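## Task

On the wooden shelf beside arm3, complete a three-item stack. From the bottom up: the wooden block with a single big hole, then the small red wooden block, then the short square timber piece. Each item must rest on one of its long faces, sit roughly centred over the item beneath it, and not overhang the shelf's edges. All other objects must stay on the furniture top they currently sit on. The attempt fails if any object from a furniture top ends up resting on the floor without being held, or if any object goes inside or beneath a piece of furniture, even while gripped. The stack must stay in place without robot support, so finish by releasing it and pulling the arms away.

## Robot and tools

Robots and cameras: three identical i2rt Big YAM arms named arm1, arm2 and arm3. Each has six revolute joints, a two-finger gripper and a wrist camera (arm1_cam_wrist, arm2_cam_wrist, arm3_cam_wrist). With joints 1 and 6 at 0 and the hand level and pointing forward, the wrist camera rides on top of the hand, looking toward the fingertips. The hand reaches roughly 1.0 m from the joint-1 axis. Two fixed room cameras, room_a and room_b, watch the scene. All images are 896x504.

Frame: a single scene frame with its origin on the floor and +z up. The 'hand' point is midway between the fingertips. The hand's z axis runs along the fingers, and the fingers close along its y axis. Foot poses of the arms are never printed. Camera calibration is given in OpenCV form: K (pixels), radial distortion D, and T_world_to_cam (4x4, metres), which maps scene coordinates into the camera frame. Room cameras can be off by a couple of degrees and under a centimetre. Wrist camera poses are derived from reported joint angles, so joint errors add to their uncertainty. Results list cameras whose calibration changed.

execute_actions: the argument 'actions' is a list holding zero or one action. An empty list only returns the state and images. An action is an object keyed by arm name, one entry per arm you want to command. Each entry holds a 'joints' object of named absolute targets (not offsets). These are joint1_rad to joint6_rad in radians, and gripper_m in metres of fingertip gap. Ranges, with the tolerance counted as reached:
- joint1_rad -2.879..2.879 (±0.045): base yaw, positive counter-clockwise seen from above; 0 points the arm along its foot's facing.
- joint2_rad 0..3.141 (±0.14): shoulder; 0 has the upper arm pointing backward and near level, and larger values lift it up and over to the front.
- joint3_rad 0..3.019 (±0.09): elbow; 0 means fully folded, and larger values open it.
- joint4_rad -1.692..1.57 (±0.055): hand pitch, positive tips the fingers up.
- joint5_rad -1.57..1.57 (±0.03): sideways hand swing, positive toward the arm's right.
- joint6_rad -2.094..2.094 (±0.035): hand roll, positive clockwise viewed from behind the hand.
- gripper_m 0..0.093 (±0.003). Grip force is about 50-62 N per pad, lower on some grippers.
Motions in one action start together but finish independently, and one action runs at most 15 s. Joints or arms you leave out keep their previous targets and may still be pushing. Any unknown key or out-of-range number rejects the entire call, and nothing moves. 'cameras' is an optional list of camera names, or ['all']. Leaving it out or passing null gives every camera, and [] gives none.

wait: 'seconds' from 0 to 10. It commands nothing new and returns state and images.

zoom_image: 'camera' (one of the five names) and 'region' [x0, y0, x1, y1] in pixels from the top-left corner, at most 504x504. It works only on that camera's latest full image.

finished_scene: 'scene' is an integer (1 or 2). It ends that scene permanently, reports success, and starts the next task. Only call it once the stack stands on its own and the grippers are open and clear.

Reading results: joint_positions gives the current angles. The 'pictures' line names the images in order. joint_status describes how each commanded motion ended:
- off_target: stopped short and may still be pushing.
- contact_stop: gave up the target and holds where it stopped.
- time_out: did not finish; it may keep a target near its position and keep pushing, and on_its_own names it. To relieve it, send the reported position.
- not_followed: a self- and inter-arm collision check withheld the arm's joint targets, marked by 'joint command not followed' plus a 'cause:' line. The gripper part still runs, and the withheld targets may be retried with later actions.
on_its_own covers uncommanded behaviour, where 'held at' is the held target, not the actual angle. Heat: MOTOR HOT appears from 85 °C. At 100 °C an OVER-TEMPERATURE FAULT drops that whole arm until it cools, and its unmet keys read limit_stop_at_motor_heat, so resend those targets afterwards. Any stop cancels the remaining motion, wait and finish calls in the same reply.

Cautions: arms do not halt on contact and can push very hard, so avoid driving into furniture or objects. Pressing two arms together fails the run, and a hard hit may too. The collision check can react late and ignores fingers, gripper housings and wrist cameras. Because each joint moves at its own speed, hand paths can sweep wide, so pass through safe intermediate postures. A tiny change of target may not move a joint. Loaded joints sag, and holding loads, even while you think, heats motors. The robots keep your last command during thinking time. Loose objects may get nudged occasionally. Avoid drops, slams and knocking things off furniture tops, and never put anything inside or under furniture.

Each tool is called after ">>>" as name(argument=value, ...), one argument or row to a line, values as JSON.

## Session

I'll start by looking at the current state of the scene.

>>> execute_actions(
  actions=[],
)

Scene clock: 0.00 s.
arm1.joint_positions: joint1_rad=-0.477 joint2_rad=+0.359 joint3_rad=+1.393 joint4_rad=-1.486 joint5_rad=+0.005 joint6_rad=-0.634 gripper_m=+0.095
arm1.joint_status: not commanded
arm1.hand: x=+0.1260 y=+1.0239 z=+1.3840 quat_wxyz=(-0.364, +0.842, -0.094, -0.388) (m; scene frame)
arm2.joint_positions: joint1_rad=-0.319 joint2_rad=+0.477 joint3_rad=+1.486 joint4_rad=-1.398 joint5_rad=-0.241 joint6_rad=-0.253 gripper_m=+0.094
arm2.joint_status: not commanded
arm2.hand: x=-0.2747 y=+0.1689 z=+1.4609 quat_wxyz=(-0.175, +0.816, -0.140, -0.534) (m; scene frame)
arm3.joint_positions: joint1_rad=+0.409 joint2_rad=+0.625 joint3_rad=+1.685 joint4_rad=-1.562 joint5_rad=-0.099 joint6_rad=-0.083 gripper_m=+0.094
arm3.joint_status: not commanded
arm3.hand: x=+0.0684 y=-0.9463 z=+1.4102 quat_wxyz=(-0.488, +0.286, -0.810, -0.154) (m; scene frame)
pictures: arm1_cam_wrist, arm2_cam_wrist, arm3_cam_wrist, room_a, room_b
Images, in order (width x height): arm1_cam_wrist 896x504, arm2_cam_wrist 896x504, arm3_cam_wrist 896x504, room_a 896x504, room_b 896x504.

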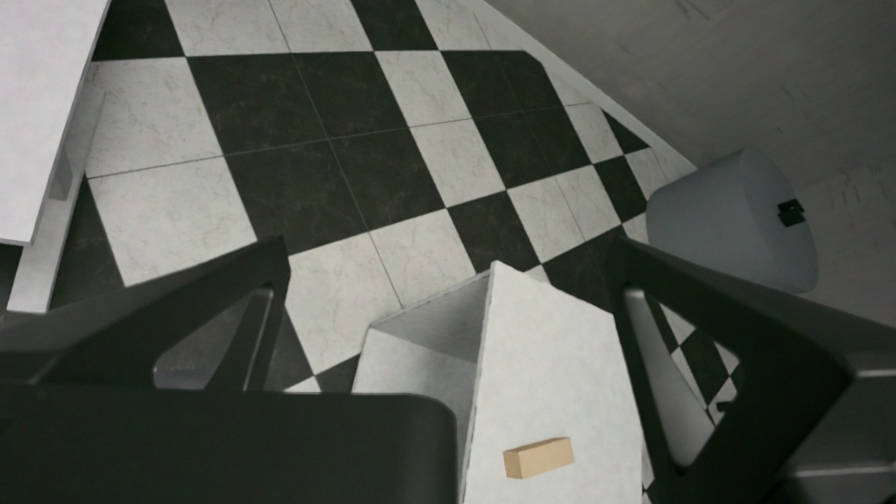

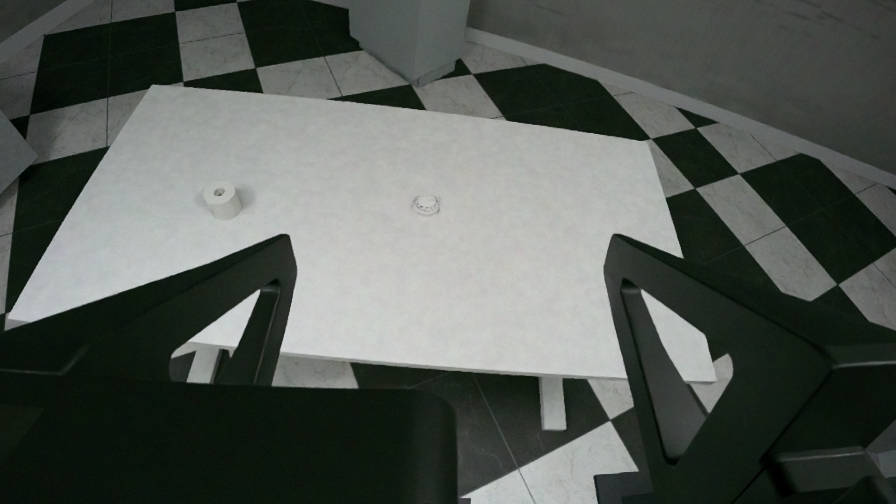

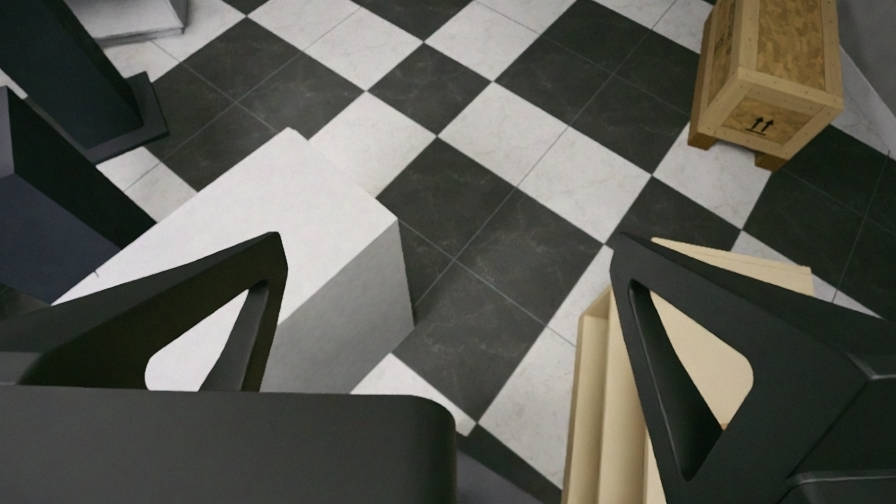

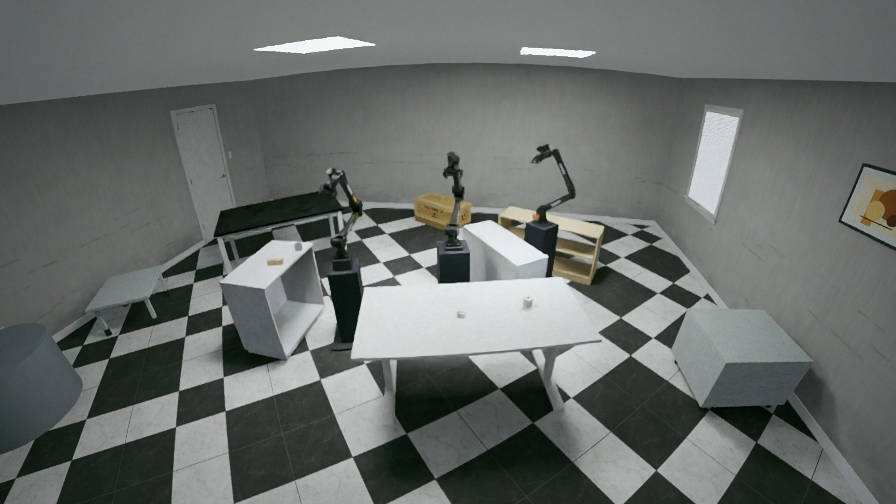

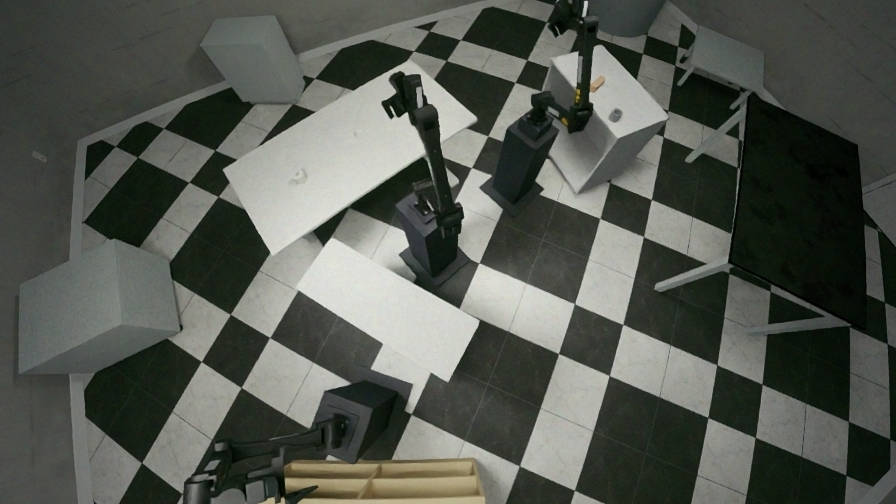

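>>> zoom_image(
  camera="room_a",
  region=[400, 130, 660, 300],
)

>>> zoom_image(
  camera="room_a",
  region=[200, 150, 420, 370],
)

>>> zoom_image(
  camera="room_b",
  region=[150, 360, 550, 504],
)

>>> zoom_image(
  camera="room_b",
  region=[480, 0, 700, 220],
)

>>> zoom_image(
  camera="room_b",
  region=[200, 40, 520, 280],
)

Region (400, 130, 660, 300) of room_a's 896x504 image, scaled by 1.938, with more detail than that image has; it fills the top 330 rows of this view, and the rest is white.

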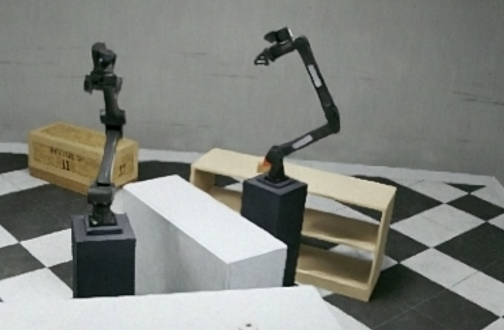

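Region (200, 150, 420, 370) of room_a's 896x504 image, scaled by 2.291, with more detail than that image has.

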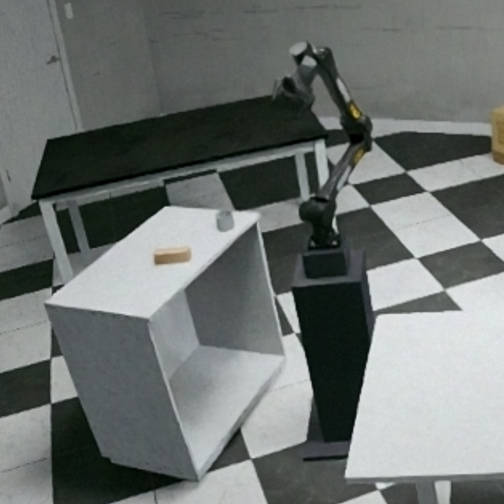

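Region (150, 360, 550, 504) of room_b's 896x504 image, scaled by 1.260, with more detail than that image has; it fills the top 181 rows of this view, and the rest is white.

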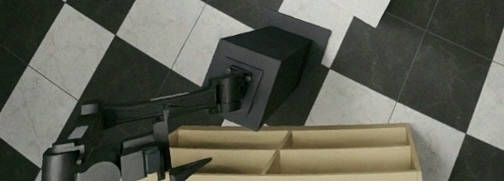

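Region (480, 0, 700, 220) of room_b's 896x504 image, scaled by 2.291, with more detail than that image has.

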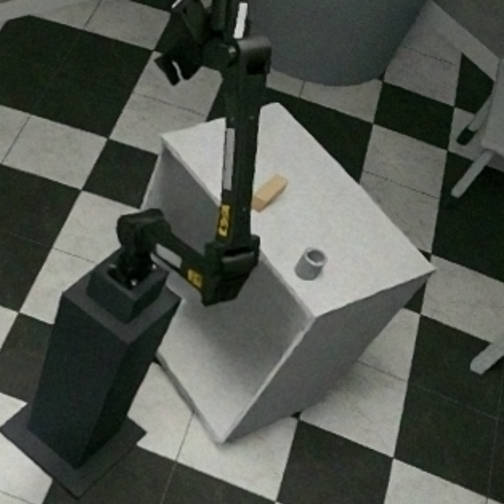

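Region (200, 40, 520, 280) of room_b's 896x504 image, scaled by 1.575, with more detail than that image has; it fills the top 378 rows of this view, and the rest is white.

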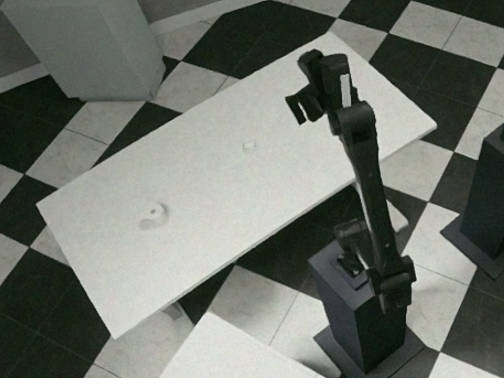

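>>> zoom_image(
  camera="room_a",
  region=[490, 190, 610, 290],
)

>>> zoom_image(
  camera="arm3_cam_wrist",
  region=[540, 200, 896, 504],
)

>>> zoom_image(
  camera="room_a",
  region=[200, 170, 500, 290],
)

Region (490, 190, 610, 290) of room_a's 896x504 image, scaled by 4.200, with more detail than that image has.

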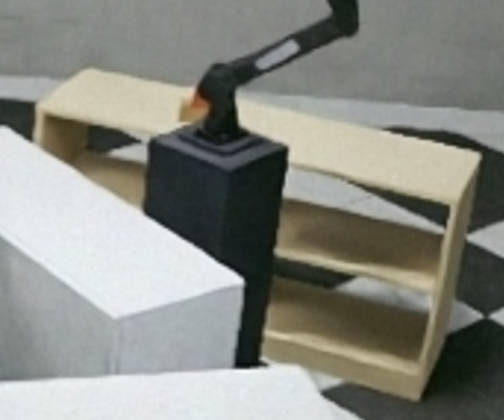

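Region (540, 200, 896, 504) of arm3_cam_wrist's 896x504 image, scaled by 1.416, with more detail than that image has; it fills the top 430 rows of this view, and the rest is white.

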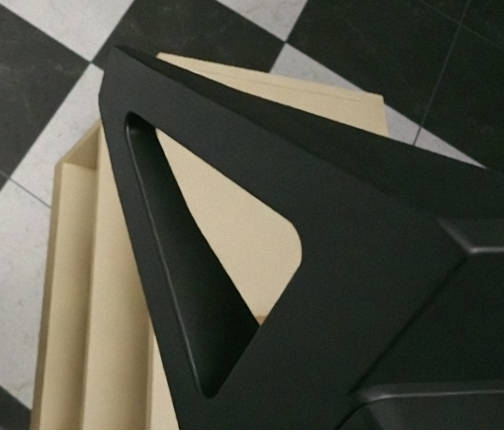

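Region (200, 170, 500, 290) of room_a's 896x504 image, scaled by 1.680, with more detail than that image has; it fills the top 202 rows of this view, and the rest is white.

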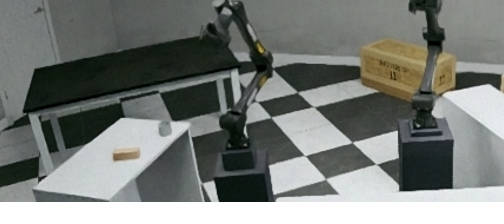

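>>> execute_actions(
  actions=[
    {"arm1": {"joints": {"joint1_rad": -1.74}}, "arm2": {"joints": {"joint2_rad": 0.95}}, "arm3": {"joints": {"joint1_rad": -1.05}}},
  ],
)

Scene clock: 121.73 s.
arm1.joint_positions: joint1_rad=-1.733 joint2_rad=+0.359 joint3_rad=+1.393 joint4_rad=-1.486 joint5_rad=+0.005 joint6_rad=-0.634 gripper_m=+0.095
arm1.joint_status: all done
arm1.hand: x=+0.2523 y=+1.0332 z=+1.3844 quat_wxyz=(-0.523, +0.624, -0.571, -0.103) (m; scene frame)
arm2.joint_positions: joint1_rad=-0.319 joint2_rad=+0.944 joint3_rad=+1.486 joint4_rad=-1.398 joint5_rad=-0.241 joint6_rad=-0.253 gripper_m=+0.094
arm2.joint_status: all done
arm2.hand: x=-0.4192 y=+0.3021 z=+1.3556 quat_wxyz=(-0.064, +0.912, -0.189, -0.359) (m; scene frame)
arm3.joint_positions: joint1_rad=-1.041 joint2_rad=+0.625 joint3_rad=+1.685 joint4_rad=-1.562 joint5_rad=-0.099 joint6_rad=-0.083 gripper_m=+0.094
arm3.joint_status: all done
arm3.hand: x=+0.0510 y=-1.1535 z=+1.4104 quat_wxyz=(-0.470, -0.324, -0.795, +0.206) (m; scene frame)
pictures: arm1_cam_wrist, arm2_cam_wrist, arm3_cam_wrist, room_a, room_b
camera_calibration (this result's frames):
arm1_cam_wrist: T_world_to_cam=[[0.813836, -0.185318, 0.550753, -0.778771], [0.014939, -0.940799, -0.338637, 1.44897], [0.580903, 0.283822, -0.762887, 0.735947], [0, 0, 0, 1]] pos_world=[0.184631, 1.00999, 1.48103]
arm2_cam_wrist: T_world_to_cam=[[0.403359, 0.91442, -0.0337392, -0.0599427], [0.906423, -0.404337, -0.122103, 0.670634], [-0.125295, 0.0186692, -0.991944, 1.41242], [0, 0, 0, 1]] pos_world=[-0.406731, 0.299606, 1.48091]
arm3_cam_wrist: T_world_to_cam=[[-0.69837, -0.715281, 0.0255318, -0.827514], [-0.65526, 0.624603, -0.424859, 1.3556], [0.287946, -0.313439, -0.904899, 1.0287], [0, 0, 0, 1]] pos_world=[0.0141512, -1.11618, 1.52793]
Images, in order (width x height): arm1_cam_wrist 896x504, arm2_cam_wrist 896x504, arm3_cam_wrist 896x504, room_a 896x504, room_b 896x504.

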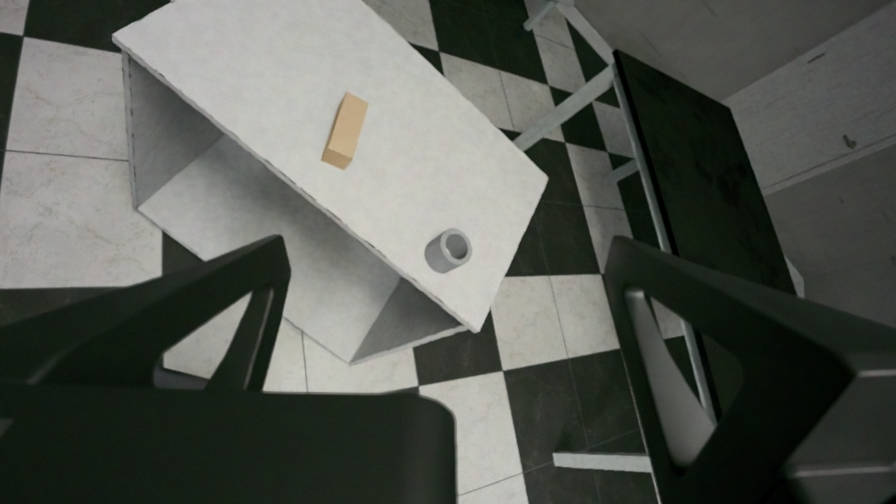

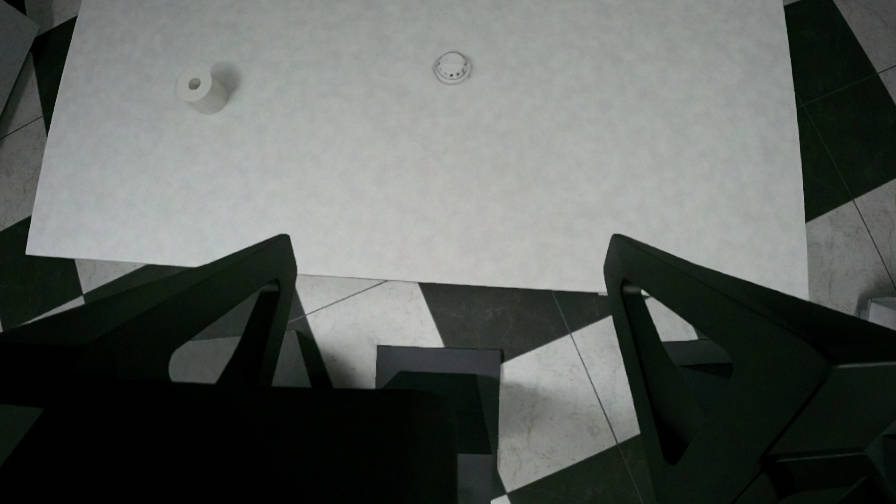

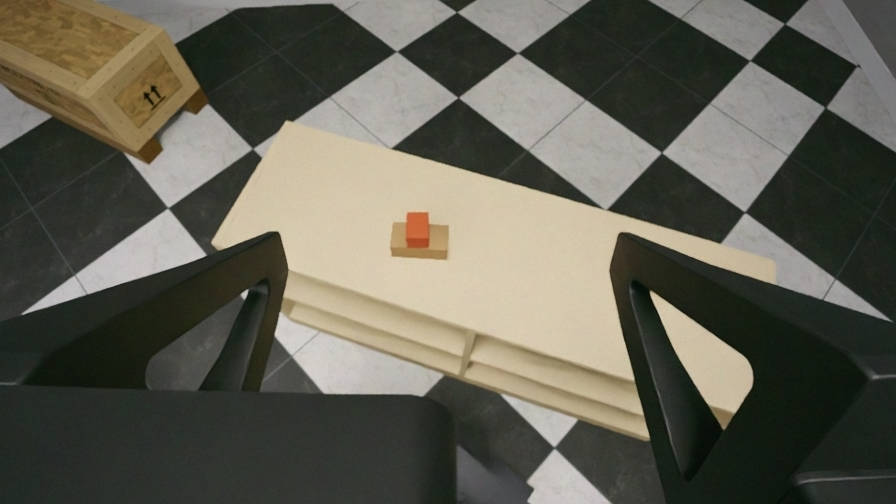

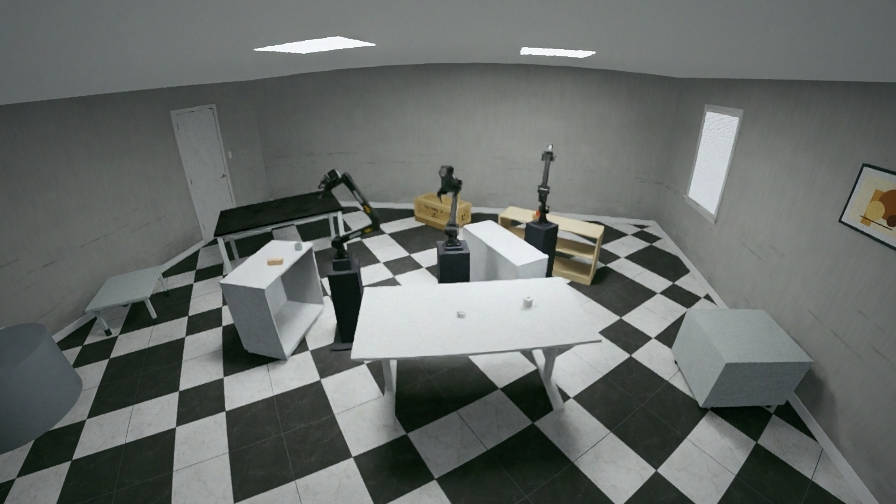

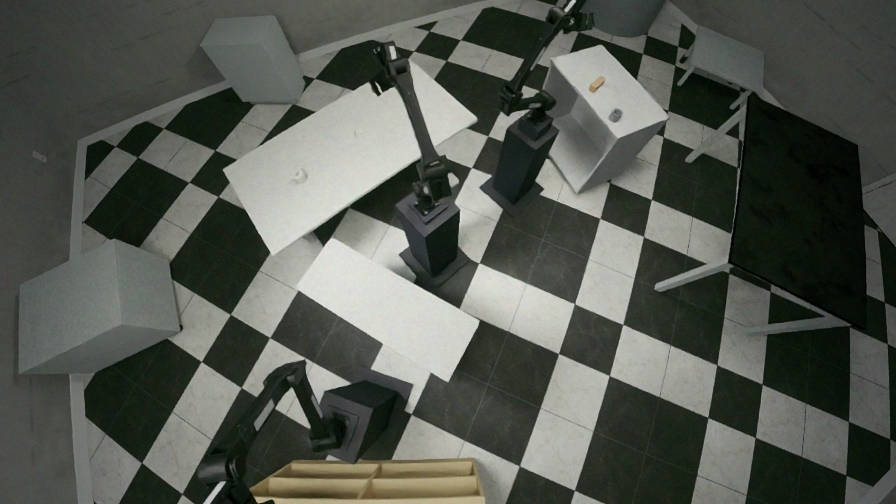

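>>> zoom_image(
  camera="arm3_cam_wrist",
  region=[350, 180, 490, 290],
)

>>> zoom_image(
  camera="arm1_cam_wrist",
  region=[270, 60, 500, 290],
)

Region (350, 180, 490, 290) of arm3_cam_wrist's 896x504 image, scaled by 3.600, with more detail than that image has; it fills the top 396 rows of this view, and the rest is white.

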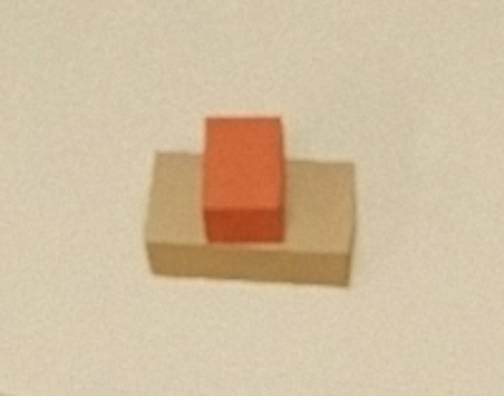

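Region (270, 60, 500, 290) of arm1_cam_wrist's 896x504 image, scaled by 2.191, with more detail than that image has.

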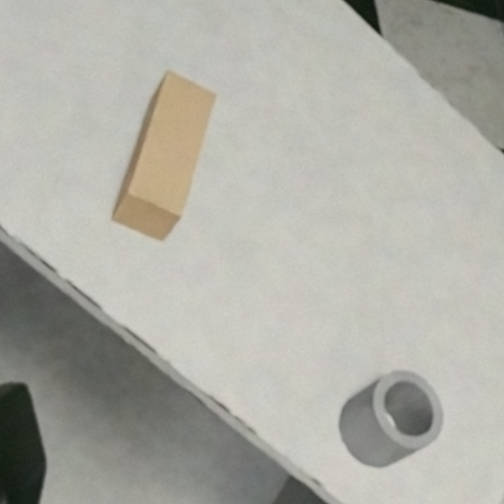

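>>> execute_actions(
  actions=[
    {"arm1": {"joints": {"joint4_rad": -0.9}}, "arm2": {"joints": {"joint3_rad": 1.0}}, "arm3": {"joints": {"joint5_rad": 0.5}}},
  ],
  cameras=["arm2_cam_wrist", "arm3_cam_wrist"],
)

Scene clock: 163.77 s.
arm1.joint_positions: joint1_rad=-1.733 joint2_rad=+0.359 joint3_rad=+1.393 joint4_rad=-0.930 joint5_rad=+0.005 joint6_rad=-0.634 gripper_m=+0.095
arm1.joint_status: all done
arm1.hand: x=+0.2641 y=+1.0525 z=+1.5173 quat_wxyz=(-0.731, +0.491, -0.451, -0.145) (m; scene frame)
arm2.joint_positions: joint1_rad=-0.319 joint2_rad=+0.956 joint3_rad=+1.000 joint4_rad=-1.397 joint5_rad=-0.241 joint6_rad=-0.253 gripper_m=+0.094
arm2.joint_status: all done
arm2.hand: x=-0.3852 y=+0.2679 z=+1.1243 quat_wxyz=(+0.057, +0.959, -0.230, -0.152) (m; scene frame)
arm3.joint_positions: joint1_rad=-1.041 joint2_rad=+0.625 joint3_rad=+1.685 joint4_rad=-1.562 joint5_rad=+0.496 joint6_rad=-0.083 gripper_m=+0.094
arm3.joint_status: all done
arm3.hand: x=-0.0381 y=-1.2000 z=+1.4196 quat_wxyz=(-0.335, -0.452, -0.711, +0.421) (m; scene frame)
pictures: arm2_cam_wrist, arm3_cam_wrist
camera_calibration (this result's frames):
arm2_cam_wrist: T_world_to_cam=[[0.440585, 0.878072, -0.186748, 0.145936], [0.867514, -0.362949, 0.340127, 0.0519821], [0.230876, -0.311862, -0.92165, 1.33455], [0, 0, 0, 1]] pos_world=[-0.417509, 0.306921, 1.23956]
arm3_cam_wrist: T_world_to_cam=[[-0.920884, -0.249398, 0.299622, -0.761748], [-0.364419, 0.823705, -0.434406, 1.59371], [-0.138461, -0.509226, -0.849422, 0.718149], [0, 0, 0, 1]] pos_world=[-0.0212664, -1.13703, 1.53057]
Images, in order (width x height): arm2_cam_wrist 896x504, arm3_cam_wrist 896x504.

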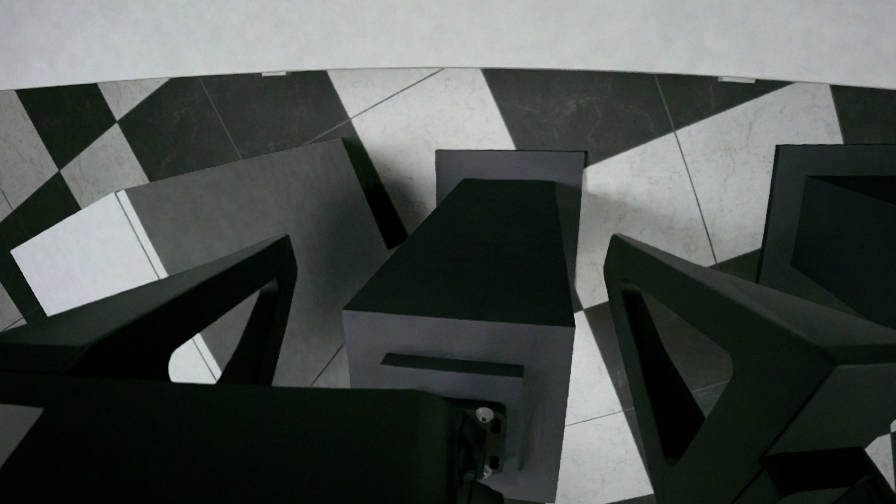

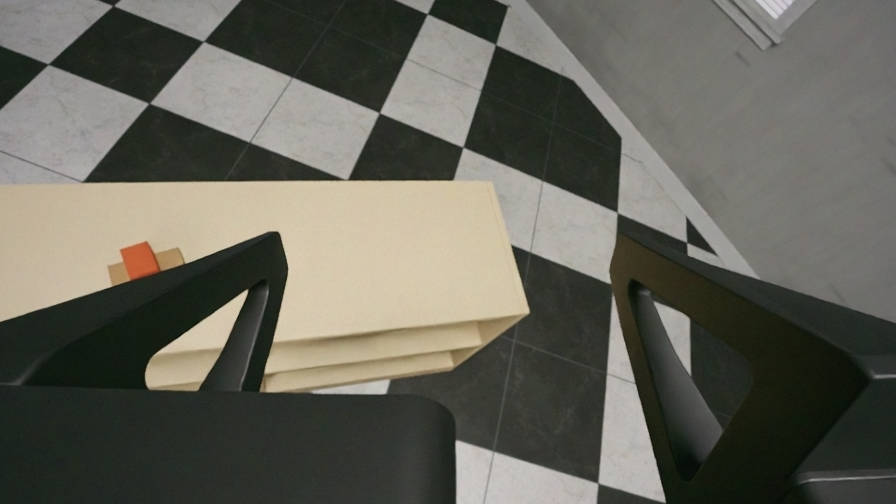

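>>> execute_actions(
  actions=[
    {"arm1": {"joints": {"joint1_rad": -1.70, "joint2_rad": 1.934, "joint3_rad": 1.94, "joint4_rad": -1.578, "joint5_rad": 0.0, "joint6_rad": -0.15}}, "arm3": {"joints": {"joint1_rad": -0.842, "joint2_rad": 2.01, "joint3_rad": 1.651, "joint4_rad": -1.21, "joint5_rad": 0.0, "joint6_rad": 0.0}}, "arm2": {"joints": {"joint1_rad": 2.03, "joint2_rad": 1.2, "joint3_rad": 1.3, "joint4_rad": -1.4, "joint5_rad": 0.0, "joint6_rad": 0.0}}},
  ],
)

Scene clock: 285.93 s.
arm1.joint_positions: joint1_rad=-1.709 joint2_rad=+1.952 joint3_rad=+1.913 joint4_rad=-1.561 joint5_rad=+0.004 joint6_rad=-0.166 gripper_m=+0.095
arm1.joint_status: all done
arm1.hand: x=+0.4946 y=+1.4648 z=+1.0360 quat_wxyz=(+0.009, +0.572, -0.820, +0.006) (m; scene frame)
arm2.joint_positions: joint1_rad=+2.029 joint2_rad=+1.215 joint3_rad=+1.248 joint4_rad=-1.399 joint5_rad=+0.000 joint6_rad=-0.013 gripper_m=+0.094
arm2.joint_status: all done
arm2.hand: x=-0.1326 y=-0.2865 z=+1.1488 quat_wxyz=(+0.075, +0.688, +0.718, -0.076) (m; scene frame)
arm3.joint_positions: joint1_rad=-0.850 joint2_rad=+2.034 joint3_rad=+1.625 joint4_rad=-1.216 joint5_rad=+0.003 joint6_rad=-0.012 gripper_m=+0.094
arm3.joint_status: all done
arm3.hand: x=+0.3864 y=-1.4314 z=+0.8316 quat_wxyz=(+0.024, -0.348, -0.937, -0.009) (m; scene frame)
pictures: arm1_cam_wrist, arm2_cam_wrist, arm3_cam_wrist, room_a, room_b
camera_calibration (this result's frames):
arm1_cam_wrist: T_world_to_cam=[[0.946184, -0.323616, -0.00282384, 0.00658784], [-0.259634, -0.764265, 0.59033, 0.648186], [-0.193199, -0.557828, -0.807157, 1.86857], [0, 0, 0, 1]] pos_world=[0.523062, 1.53986, 1.1256]
arm2_cam_wrist: T_world_to_cam=[[-0.999754, -0.0221798, -0.000399847, -0.136903], [-0.0204957, 0.916648, 0.399169, -0.195684], [-0.00848697, 0.399079, -0.916877, 1.29243], [0, 0, 0, 1]] pos_world=[-0.129912, -0.339445, 1.26305]
arm3_cam_wrist: T_world_to_cam=[[-0.646272, -0.76302, -0.0115572, -0.834877], [-0.594608, 0.49402, 0.634339, 0.411892], [-0.478303, 0.416827, -0.772969, 1.55289], [0, 0, 0, 1]] pos_world=[0.448107, -1.4878, 0.929404]
Images, in order (width x height): arm1_cam_wrist 896x504, arm2_cam_wrist 896x504, arm3_cam_wrist 896x504, room_a 896x504, room_b 896x504.

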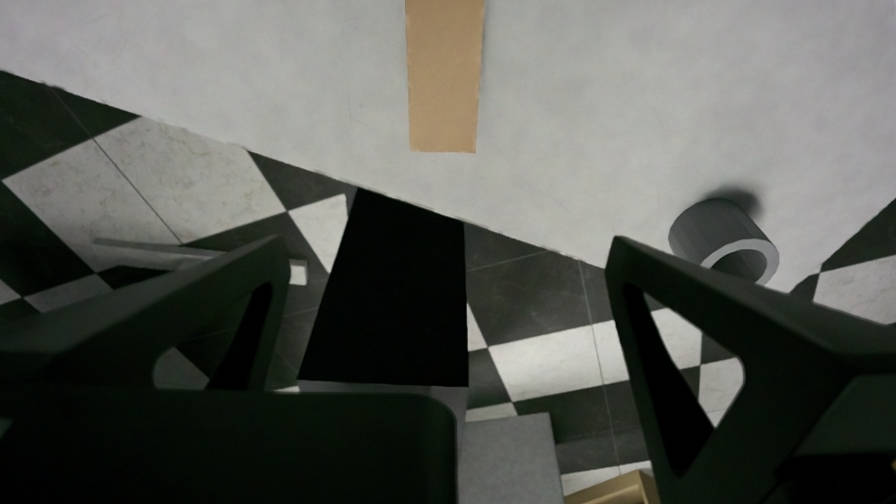

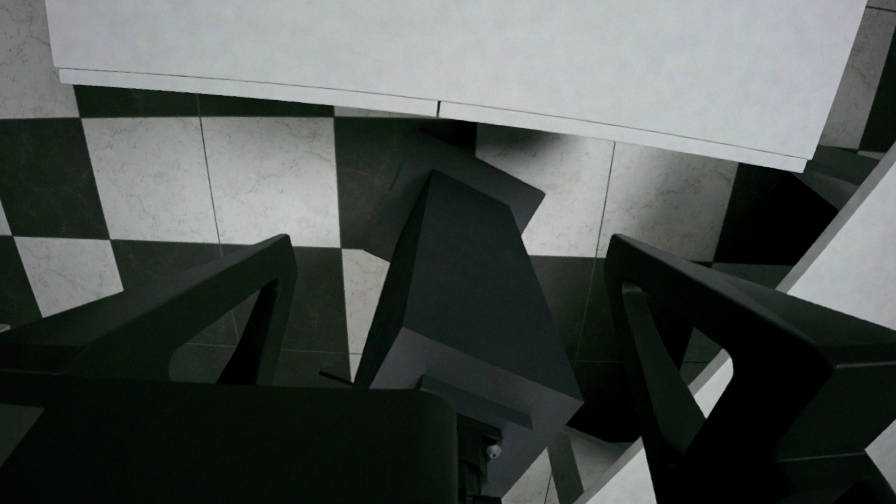

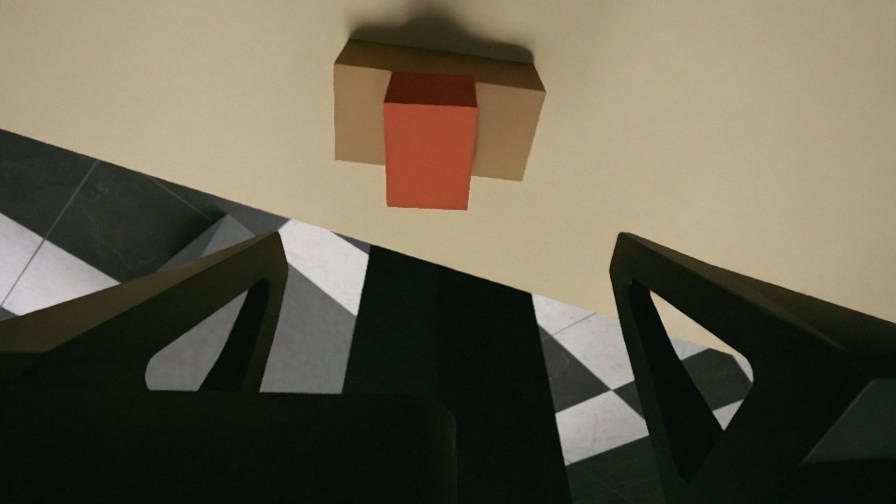

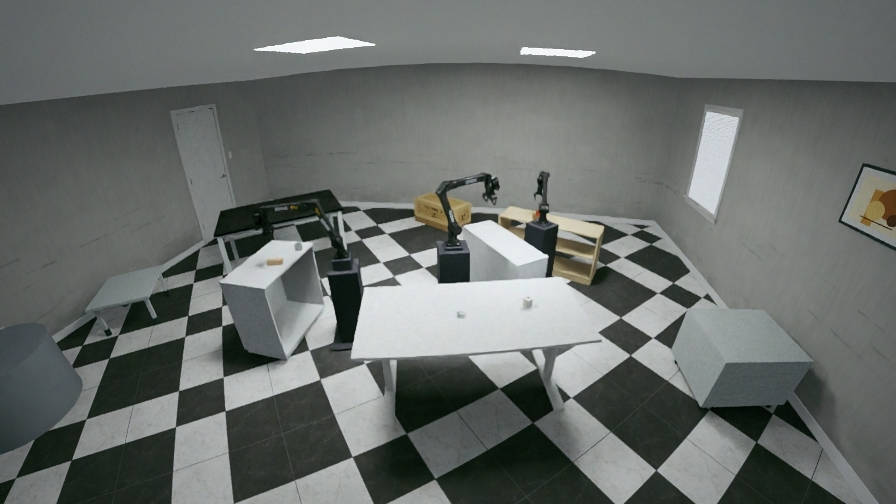

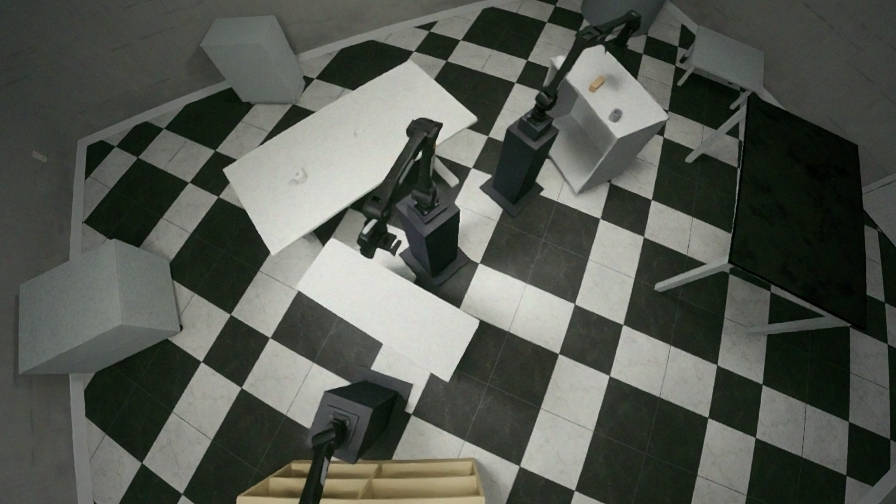

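>>> zoom_image(
  camera="arm1_cam_wrist",
  region=[340, 0, 560, 200],
)

>>> zoom_image(
  camera="arm3_cam_wrist",
  region=[310, 0, 570, 230],
)

Region (340, 0, 560, 200) of arm1_cam_wrist's 896x504 image, scaled by 2.291, with more detail than that image has; it fills the top 458 rows of this view, and the rest is white.

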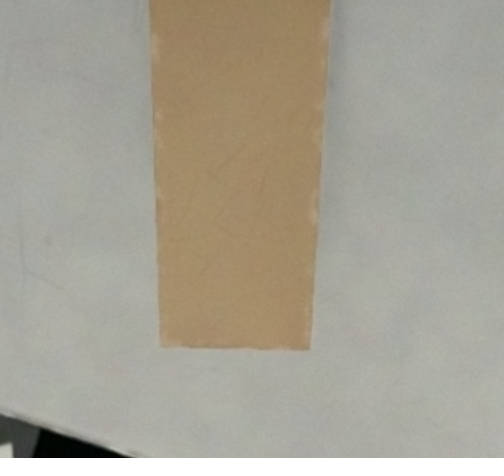

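Region (310, 0, 570, 230) of arm3_cam_wrist's 896x504 image, scaled by 1.938, with more detail than that image has; it fills the top 446 rows of this view, and the rest is white.

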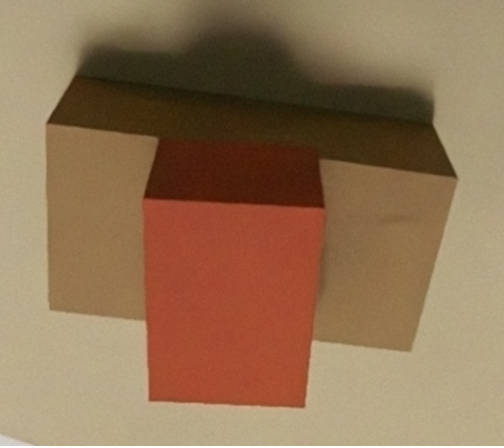

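>>> execute_actions(
  actions=[
    {"arm1": {"joints": {"joint1_rad": -1.698, "joint2_rad": 2.054, "joint3_rad": 1.742, "joint4_rad": -1.198}}, "arm2": {"joints": {"joint1_rad": 2.075, "joint2_rad": 1.88, "joint3_rad": 1.57, "joint4_rad": -1.19}}, "arm3": {"joints": {"joint1_rad": 0.3, "joint2_rad": 0.8, "joint3_rad": 1.65, "joint4_rad": -1.45}}},
  ],
  cameras=["arm1_cam_wrist", "arm2_cam_wrist", "room_b"],
)

Scene clock: 407.83 s.
arm1.joint_positions: joint1_rad=-1.709 joint2_rad=+2.071 joint3_rad=+1.729 joint4_rad=-1.217 joint5_rad=+0.004 joint6_rad=-0.165 gripper_m=+0.095
arm1.joint_status: all done
arm1.hand: x=+0.5075 y=+1.4877 z=+0.8959 quat_wxyz=(-0.009, +0.572, -0.820, -0.002) (m; scene frame)
arm2.joint_positions: joint1_rad=+2.070 joint2_rad=+1.890 joint3_rad=+1.551 joint4_rad=-1.194 joint5_rad=+0.000 joint6_rad=-0.013 gripper_m=+0.094
arm2.joint_status: all done
arm2.hand: x=-0.1042 y=-0.4763 z=+0.9652 quat_wxyz=(+0.016, +0.677, +0.735, -0.017) (m; scene frame)
arm3.joint_positions: joint1_rad=+0.292 joint2_rad=+0.804 joint3_rad=+1.639 joint4_rad=-1.439 joint5_rad=-0.004 joint6_rad=-0.010 gripper_m=+0.094
arm3.joint_status: all done
arm3.hand: x=+0.1868 y=-0.9316 z=+1.3818 quat_wxyz=(-0.457, +0.189, -0.864, -0.095) (m; scene frame)
pictures: arm1_cam_wrist, arm2_cam_wrist, room_b
camera_calibration (this result's frames):
arm1_cam_wrist: T_world_to_cam=[[0.946032, -0.32404, 0.00465927, -0.00460563], [-0.271339, -0.784145, 0.558115, 0.816142], [-0.177198, -0.529259, -0.829751, 1.74034], [0, 0, 0, 1]] pos_world=[0.534194, 1.55957, 0.988572]
arm2_cam_wrist: T_world_to_cam=[[-0.998069, -0.0621075, 0.00106129, -0.133091], [-0.0514462, 0.836076, 0.546197, -0.131282], [-0.0348102, 0.545087, -0.837656, 1.19037], [0, 0, 0, 1]] pos_world=[-0.0981505, -0.547362, 1.06897]
Images, in order (width x height): arm1_cam_wrist 896x504, arm2_cam_wrist 896x504, room_b 896x504.

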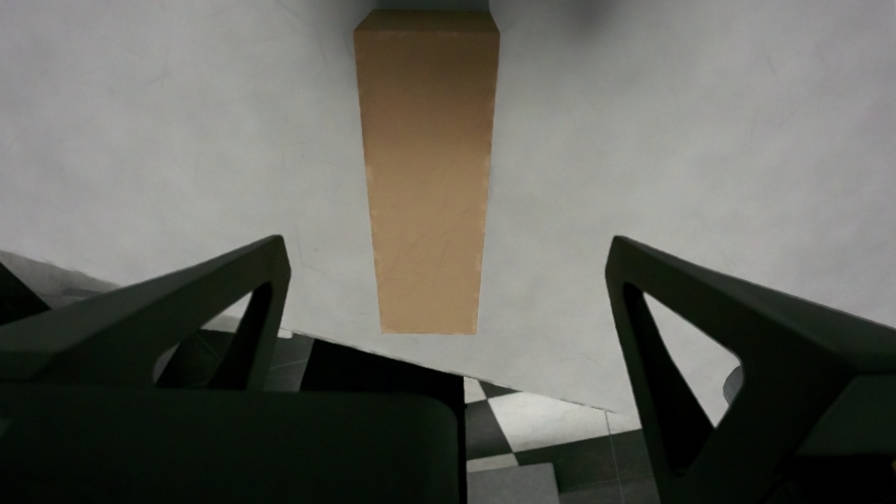

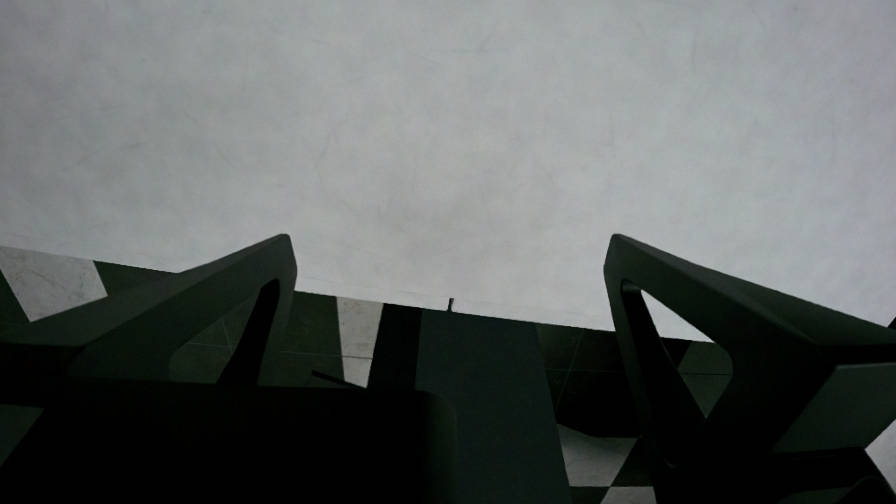

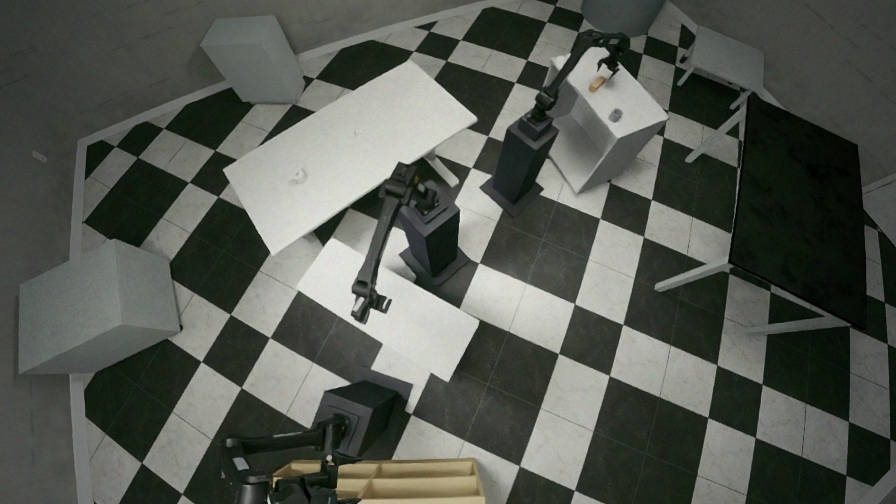

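>>> zoom_image(
  camera="arm2_cam_wrist",
  region=[390, 260, 510, 340],
)

>>> execute_actions(
  actions=[
    {"arm1": {"joints": {"joint1_rad": -1.688, "joint2_rad": 2.135, "joint3_rad": 1.659, "joint4_rad": -1.045}}, "arm2": {"joints": {"joint1_rad": -0.70, "joint2_rad": 1.6, "joint3_rad": 1.6}}},
  ],
  cameras=["arm1_cam_wrist", "arm2_cam_wrist", "room_b"],
)

Region (390, 260, 510, 340) of arm2_cam_wrist's 896x504 image, scaled by 4.200, with more detail than that image has.

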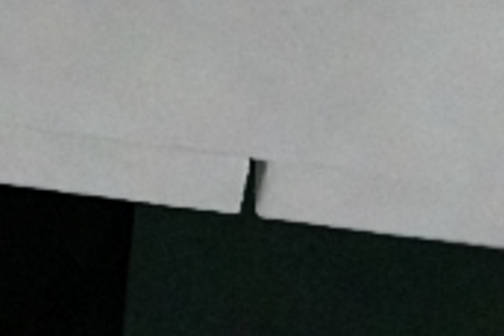

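Scene clock: 454.03 s.
arm1.joint_positions: joint1_rad=-1.696 joint2_rad=+2.126 joint3_rad=+1.656 joint4_rad=-1.064 joint5_rad=+0.004 joint6_rad=-0.165 gripper_m=+0.095
arm1.joint_status: all done
arm1.hand: x=+0.5018 y=+1.4949 z=+0.8376 quat_wxyz=(-0.020, +0.578, -0.816, -0.008) (m; scene frame)
arm2.joint_positions: joint1_rad=-0.708 joint2_rad=+1.619 joint3_rad=+1.579 joint4_rad=-1.191 joint5_rad=+0.001 joint6_rad=-0.011 gripper_m=+0.094
arm2.joint_status: all done
arm2.hand: x=-0.3826 y=+0.6173 z=+1.1193 quat_wxyz=(-0.088, +0.833, -0.527, -0.141) (m; scene frame)
arm3.joint_positions: joint1_rad=+0.292 joint2_rad=+0.804 joint3_rad=+1.639 joint4_rad=-1.439 joint5_rad=-0.004 joint6_rad=-0.010 gripper_m=+0.094
arm3.joint_status: not commanded
arm3.hand: x=+0.1868 y=-0.9316 z=+1.3818 quat_wxyz=(-0.457, +0.189, -0.864, -0.095) (m; scene frame)
pictures: arm1_cam_wrist, arm2_cam_wrist, room_b
camera_calibration (this result's frames):
arm1_cam_wrist: T_world_to_cam=[[0.950179, -0.311558, 0.00951495, -0.0214879], [-0.26767, -0.799928, 0.537092, 0.892148], [-0.159724, -0.51288, -0.84347, 1.67297], [0, 0, 0, 1]] pos_world=[0.526432, 1.56499, 0.932137]
arm2_cam_wrist: T_world_to_cam=[[0.911124, 0.412033, -0.00906386, 0.105906], [0.397136, -0.871878, 0.286551, 0.372415], [0.110166, -0.264683, -0.958022, 1.40367], [0, 0, 0, 1]] pos_world=[-0.399029, 0.652592, 1.23899]
Images, in order (width x height): arm1_cam_wrist 896x504, arm2_cam_wrist 896x504, room_b 896x504.

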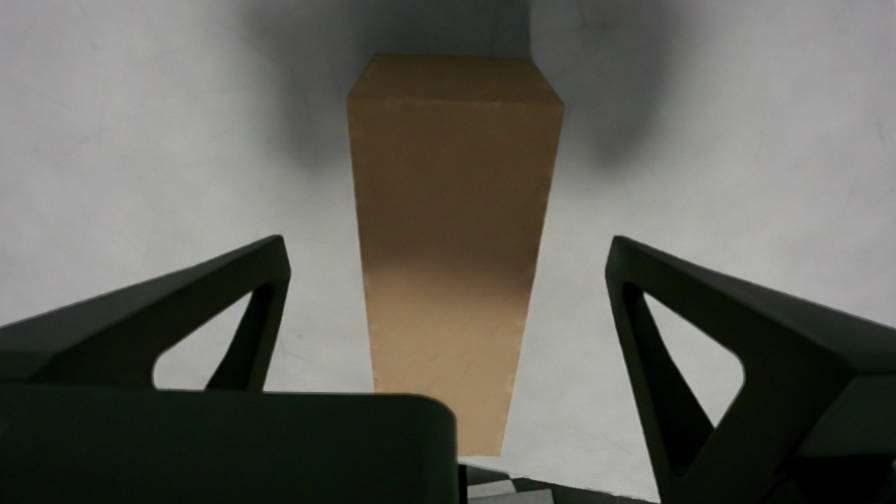

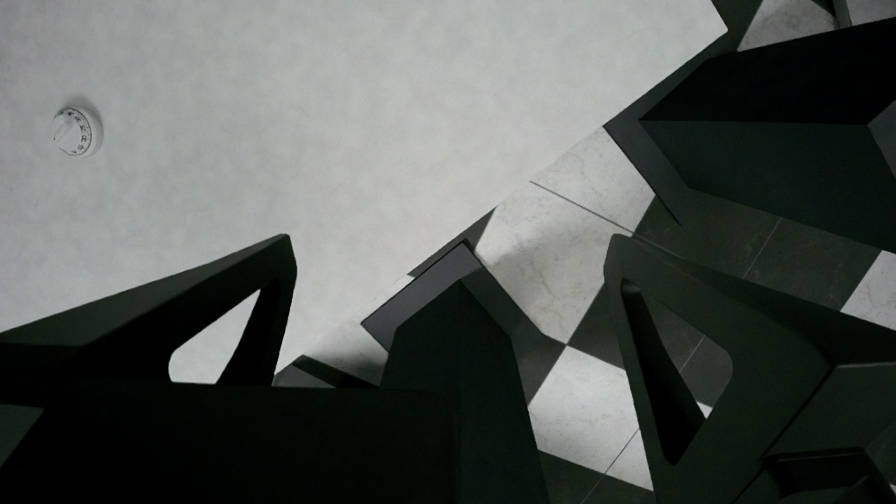

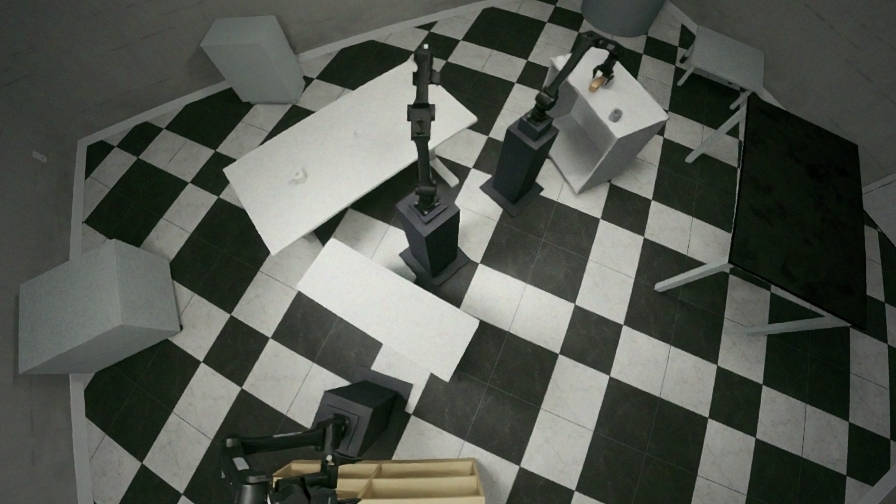

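>>> execute_actions(
  actions=[],
  cameras=[],
)

Scene clock: 467.97 s.
arm1.joint_positions: joint1_rad=-1.696 joint2_rad=+2.126 joint3_rad=+1.656 joint4_rad=-1.064 joint5_rad=+0.004 joint6_rad=-0.165 gripper_m=+0.095
arm1.joint_status: all done
arm1.hand: x=+0.5018 y=+1.4949 z=+0.8376 quat_wxyz=(-0.020, +0.578, -0.816, -0.008) (m; scene frame)
arm2.joint_positions: joint1_rad=-0.708 joint2_rad=+1.619 joint3_rad=+1.579 joint4_rad=-1.191 joint5_rad=+0.001 joint6_rad=-0.011 gripper_m=+0.094
arm2.joint_status: all done
arm2.hand: x=-0.3826 y=+0.6173 z=+1.1193 quat_wxyz=(-0.088, +0.833, -0.527, -0.141) (m; scene frame)
arm3.joint_positions: joint1_rad=+0.292 joint2_rad=+0.804 joint3_rad=+1.639 joint4_rad=-1.439 joint5_rad=-0.004 joint6_rad=-0.010 gripper_m=+0.094
arm3.joint_status: not commanded
arm3.hand: x=+0.1868 y=-0.9316 z=+1.3818 quat_wxyz=(-0.457, +0.189, -0.864, -0.095) (m; scene frame)
pictures: none
No camera images: the call's "cameras" was empty. Leave "cameras" out to get every camera's image.


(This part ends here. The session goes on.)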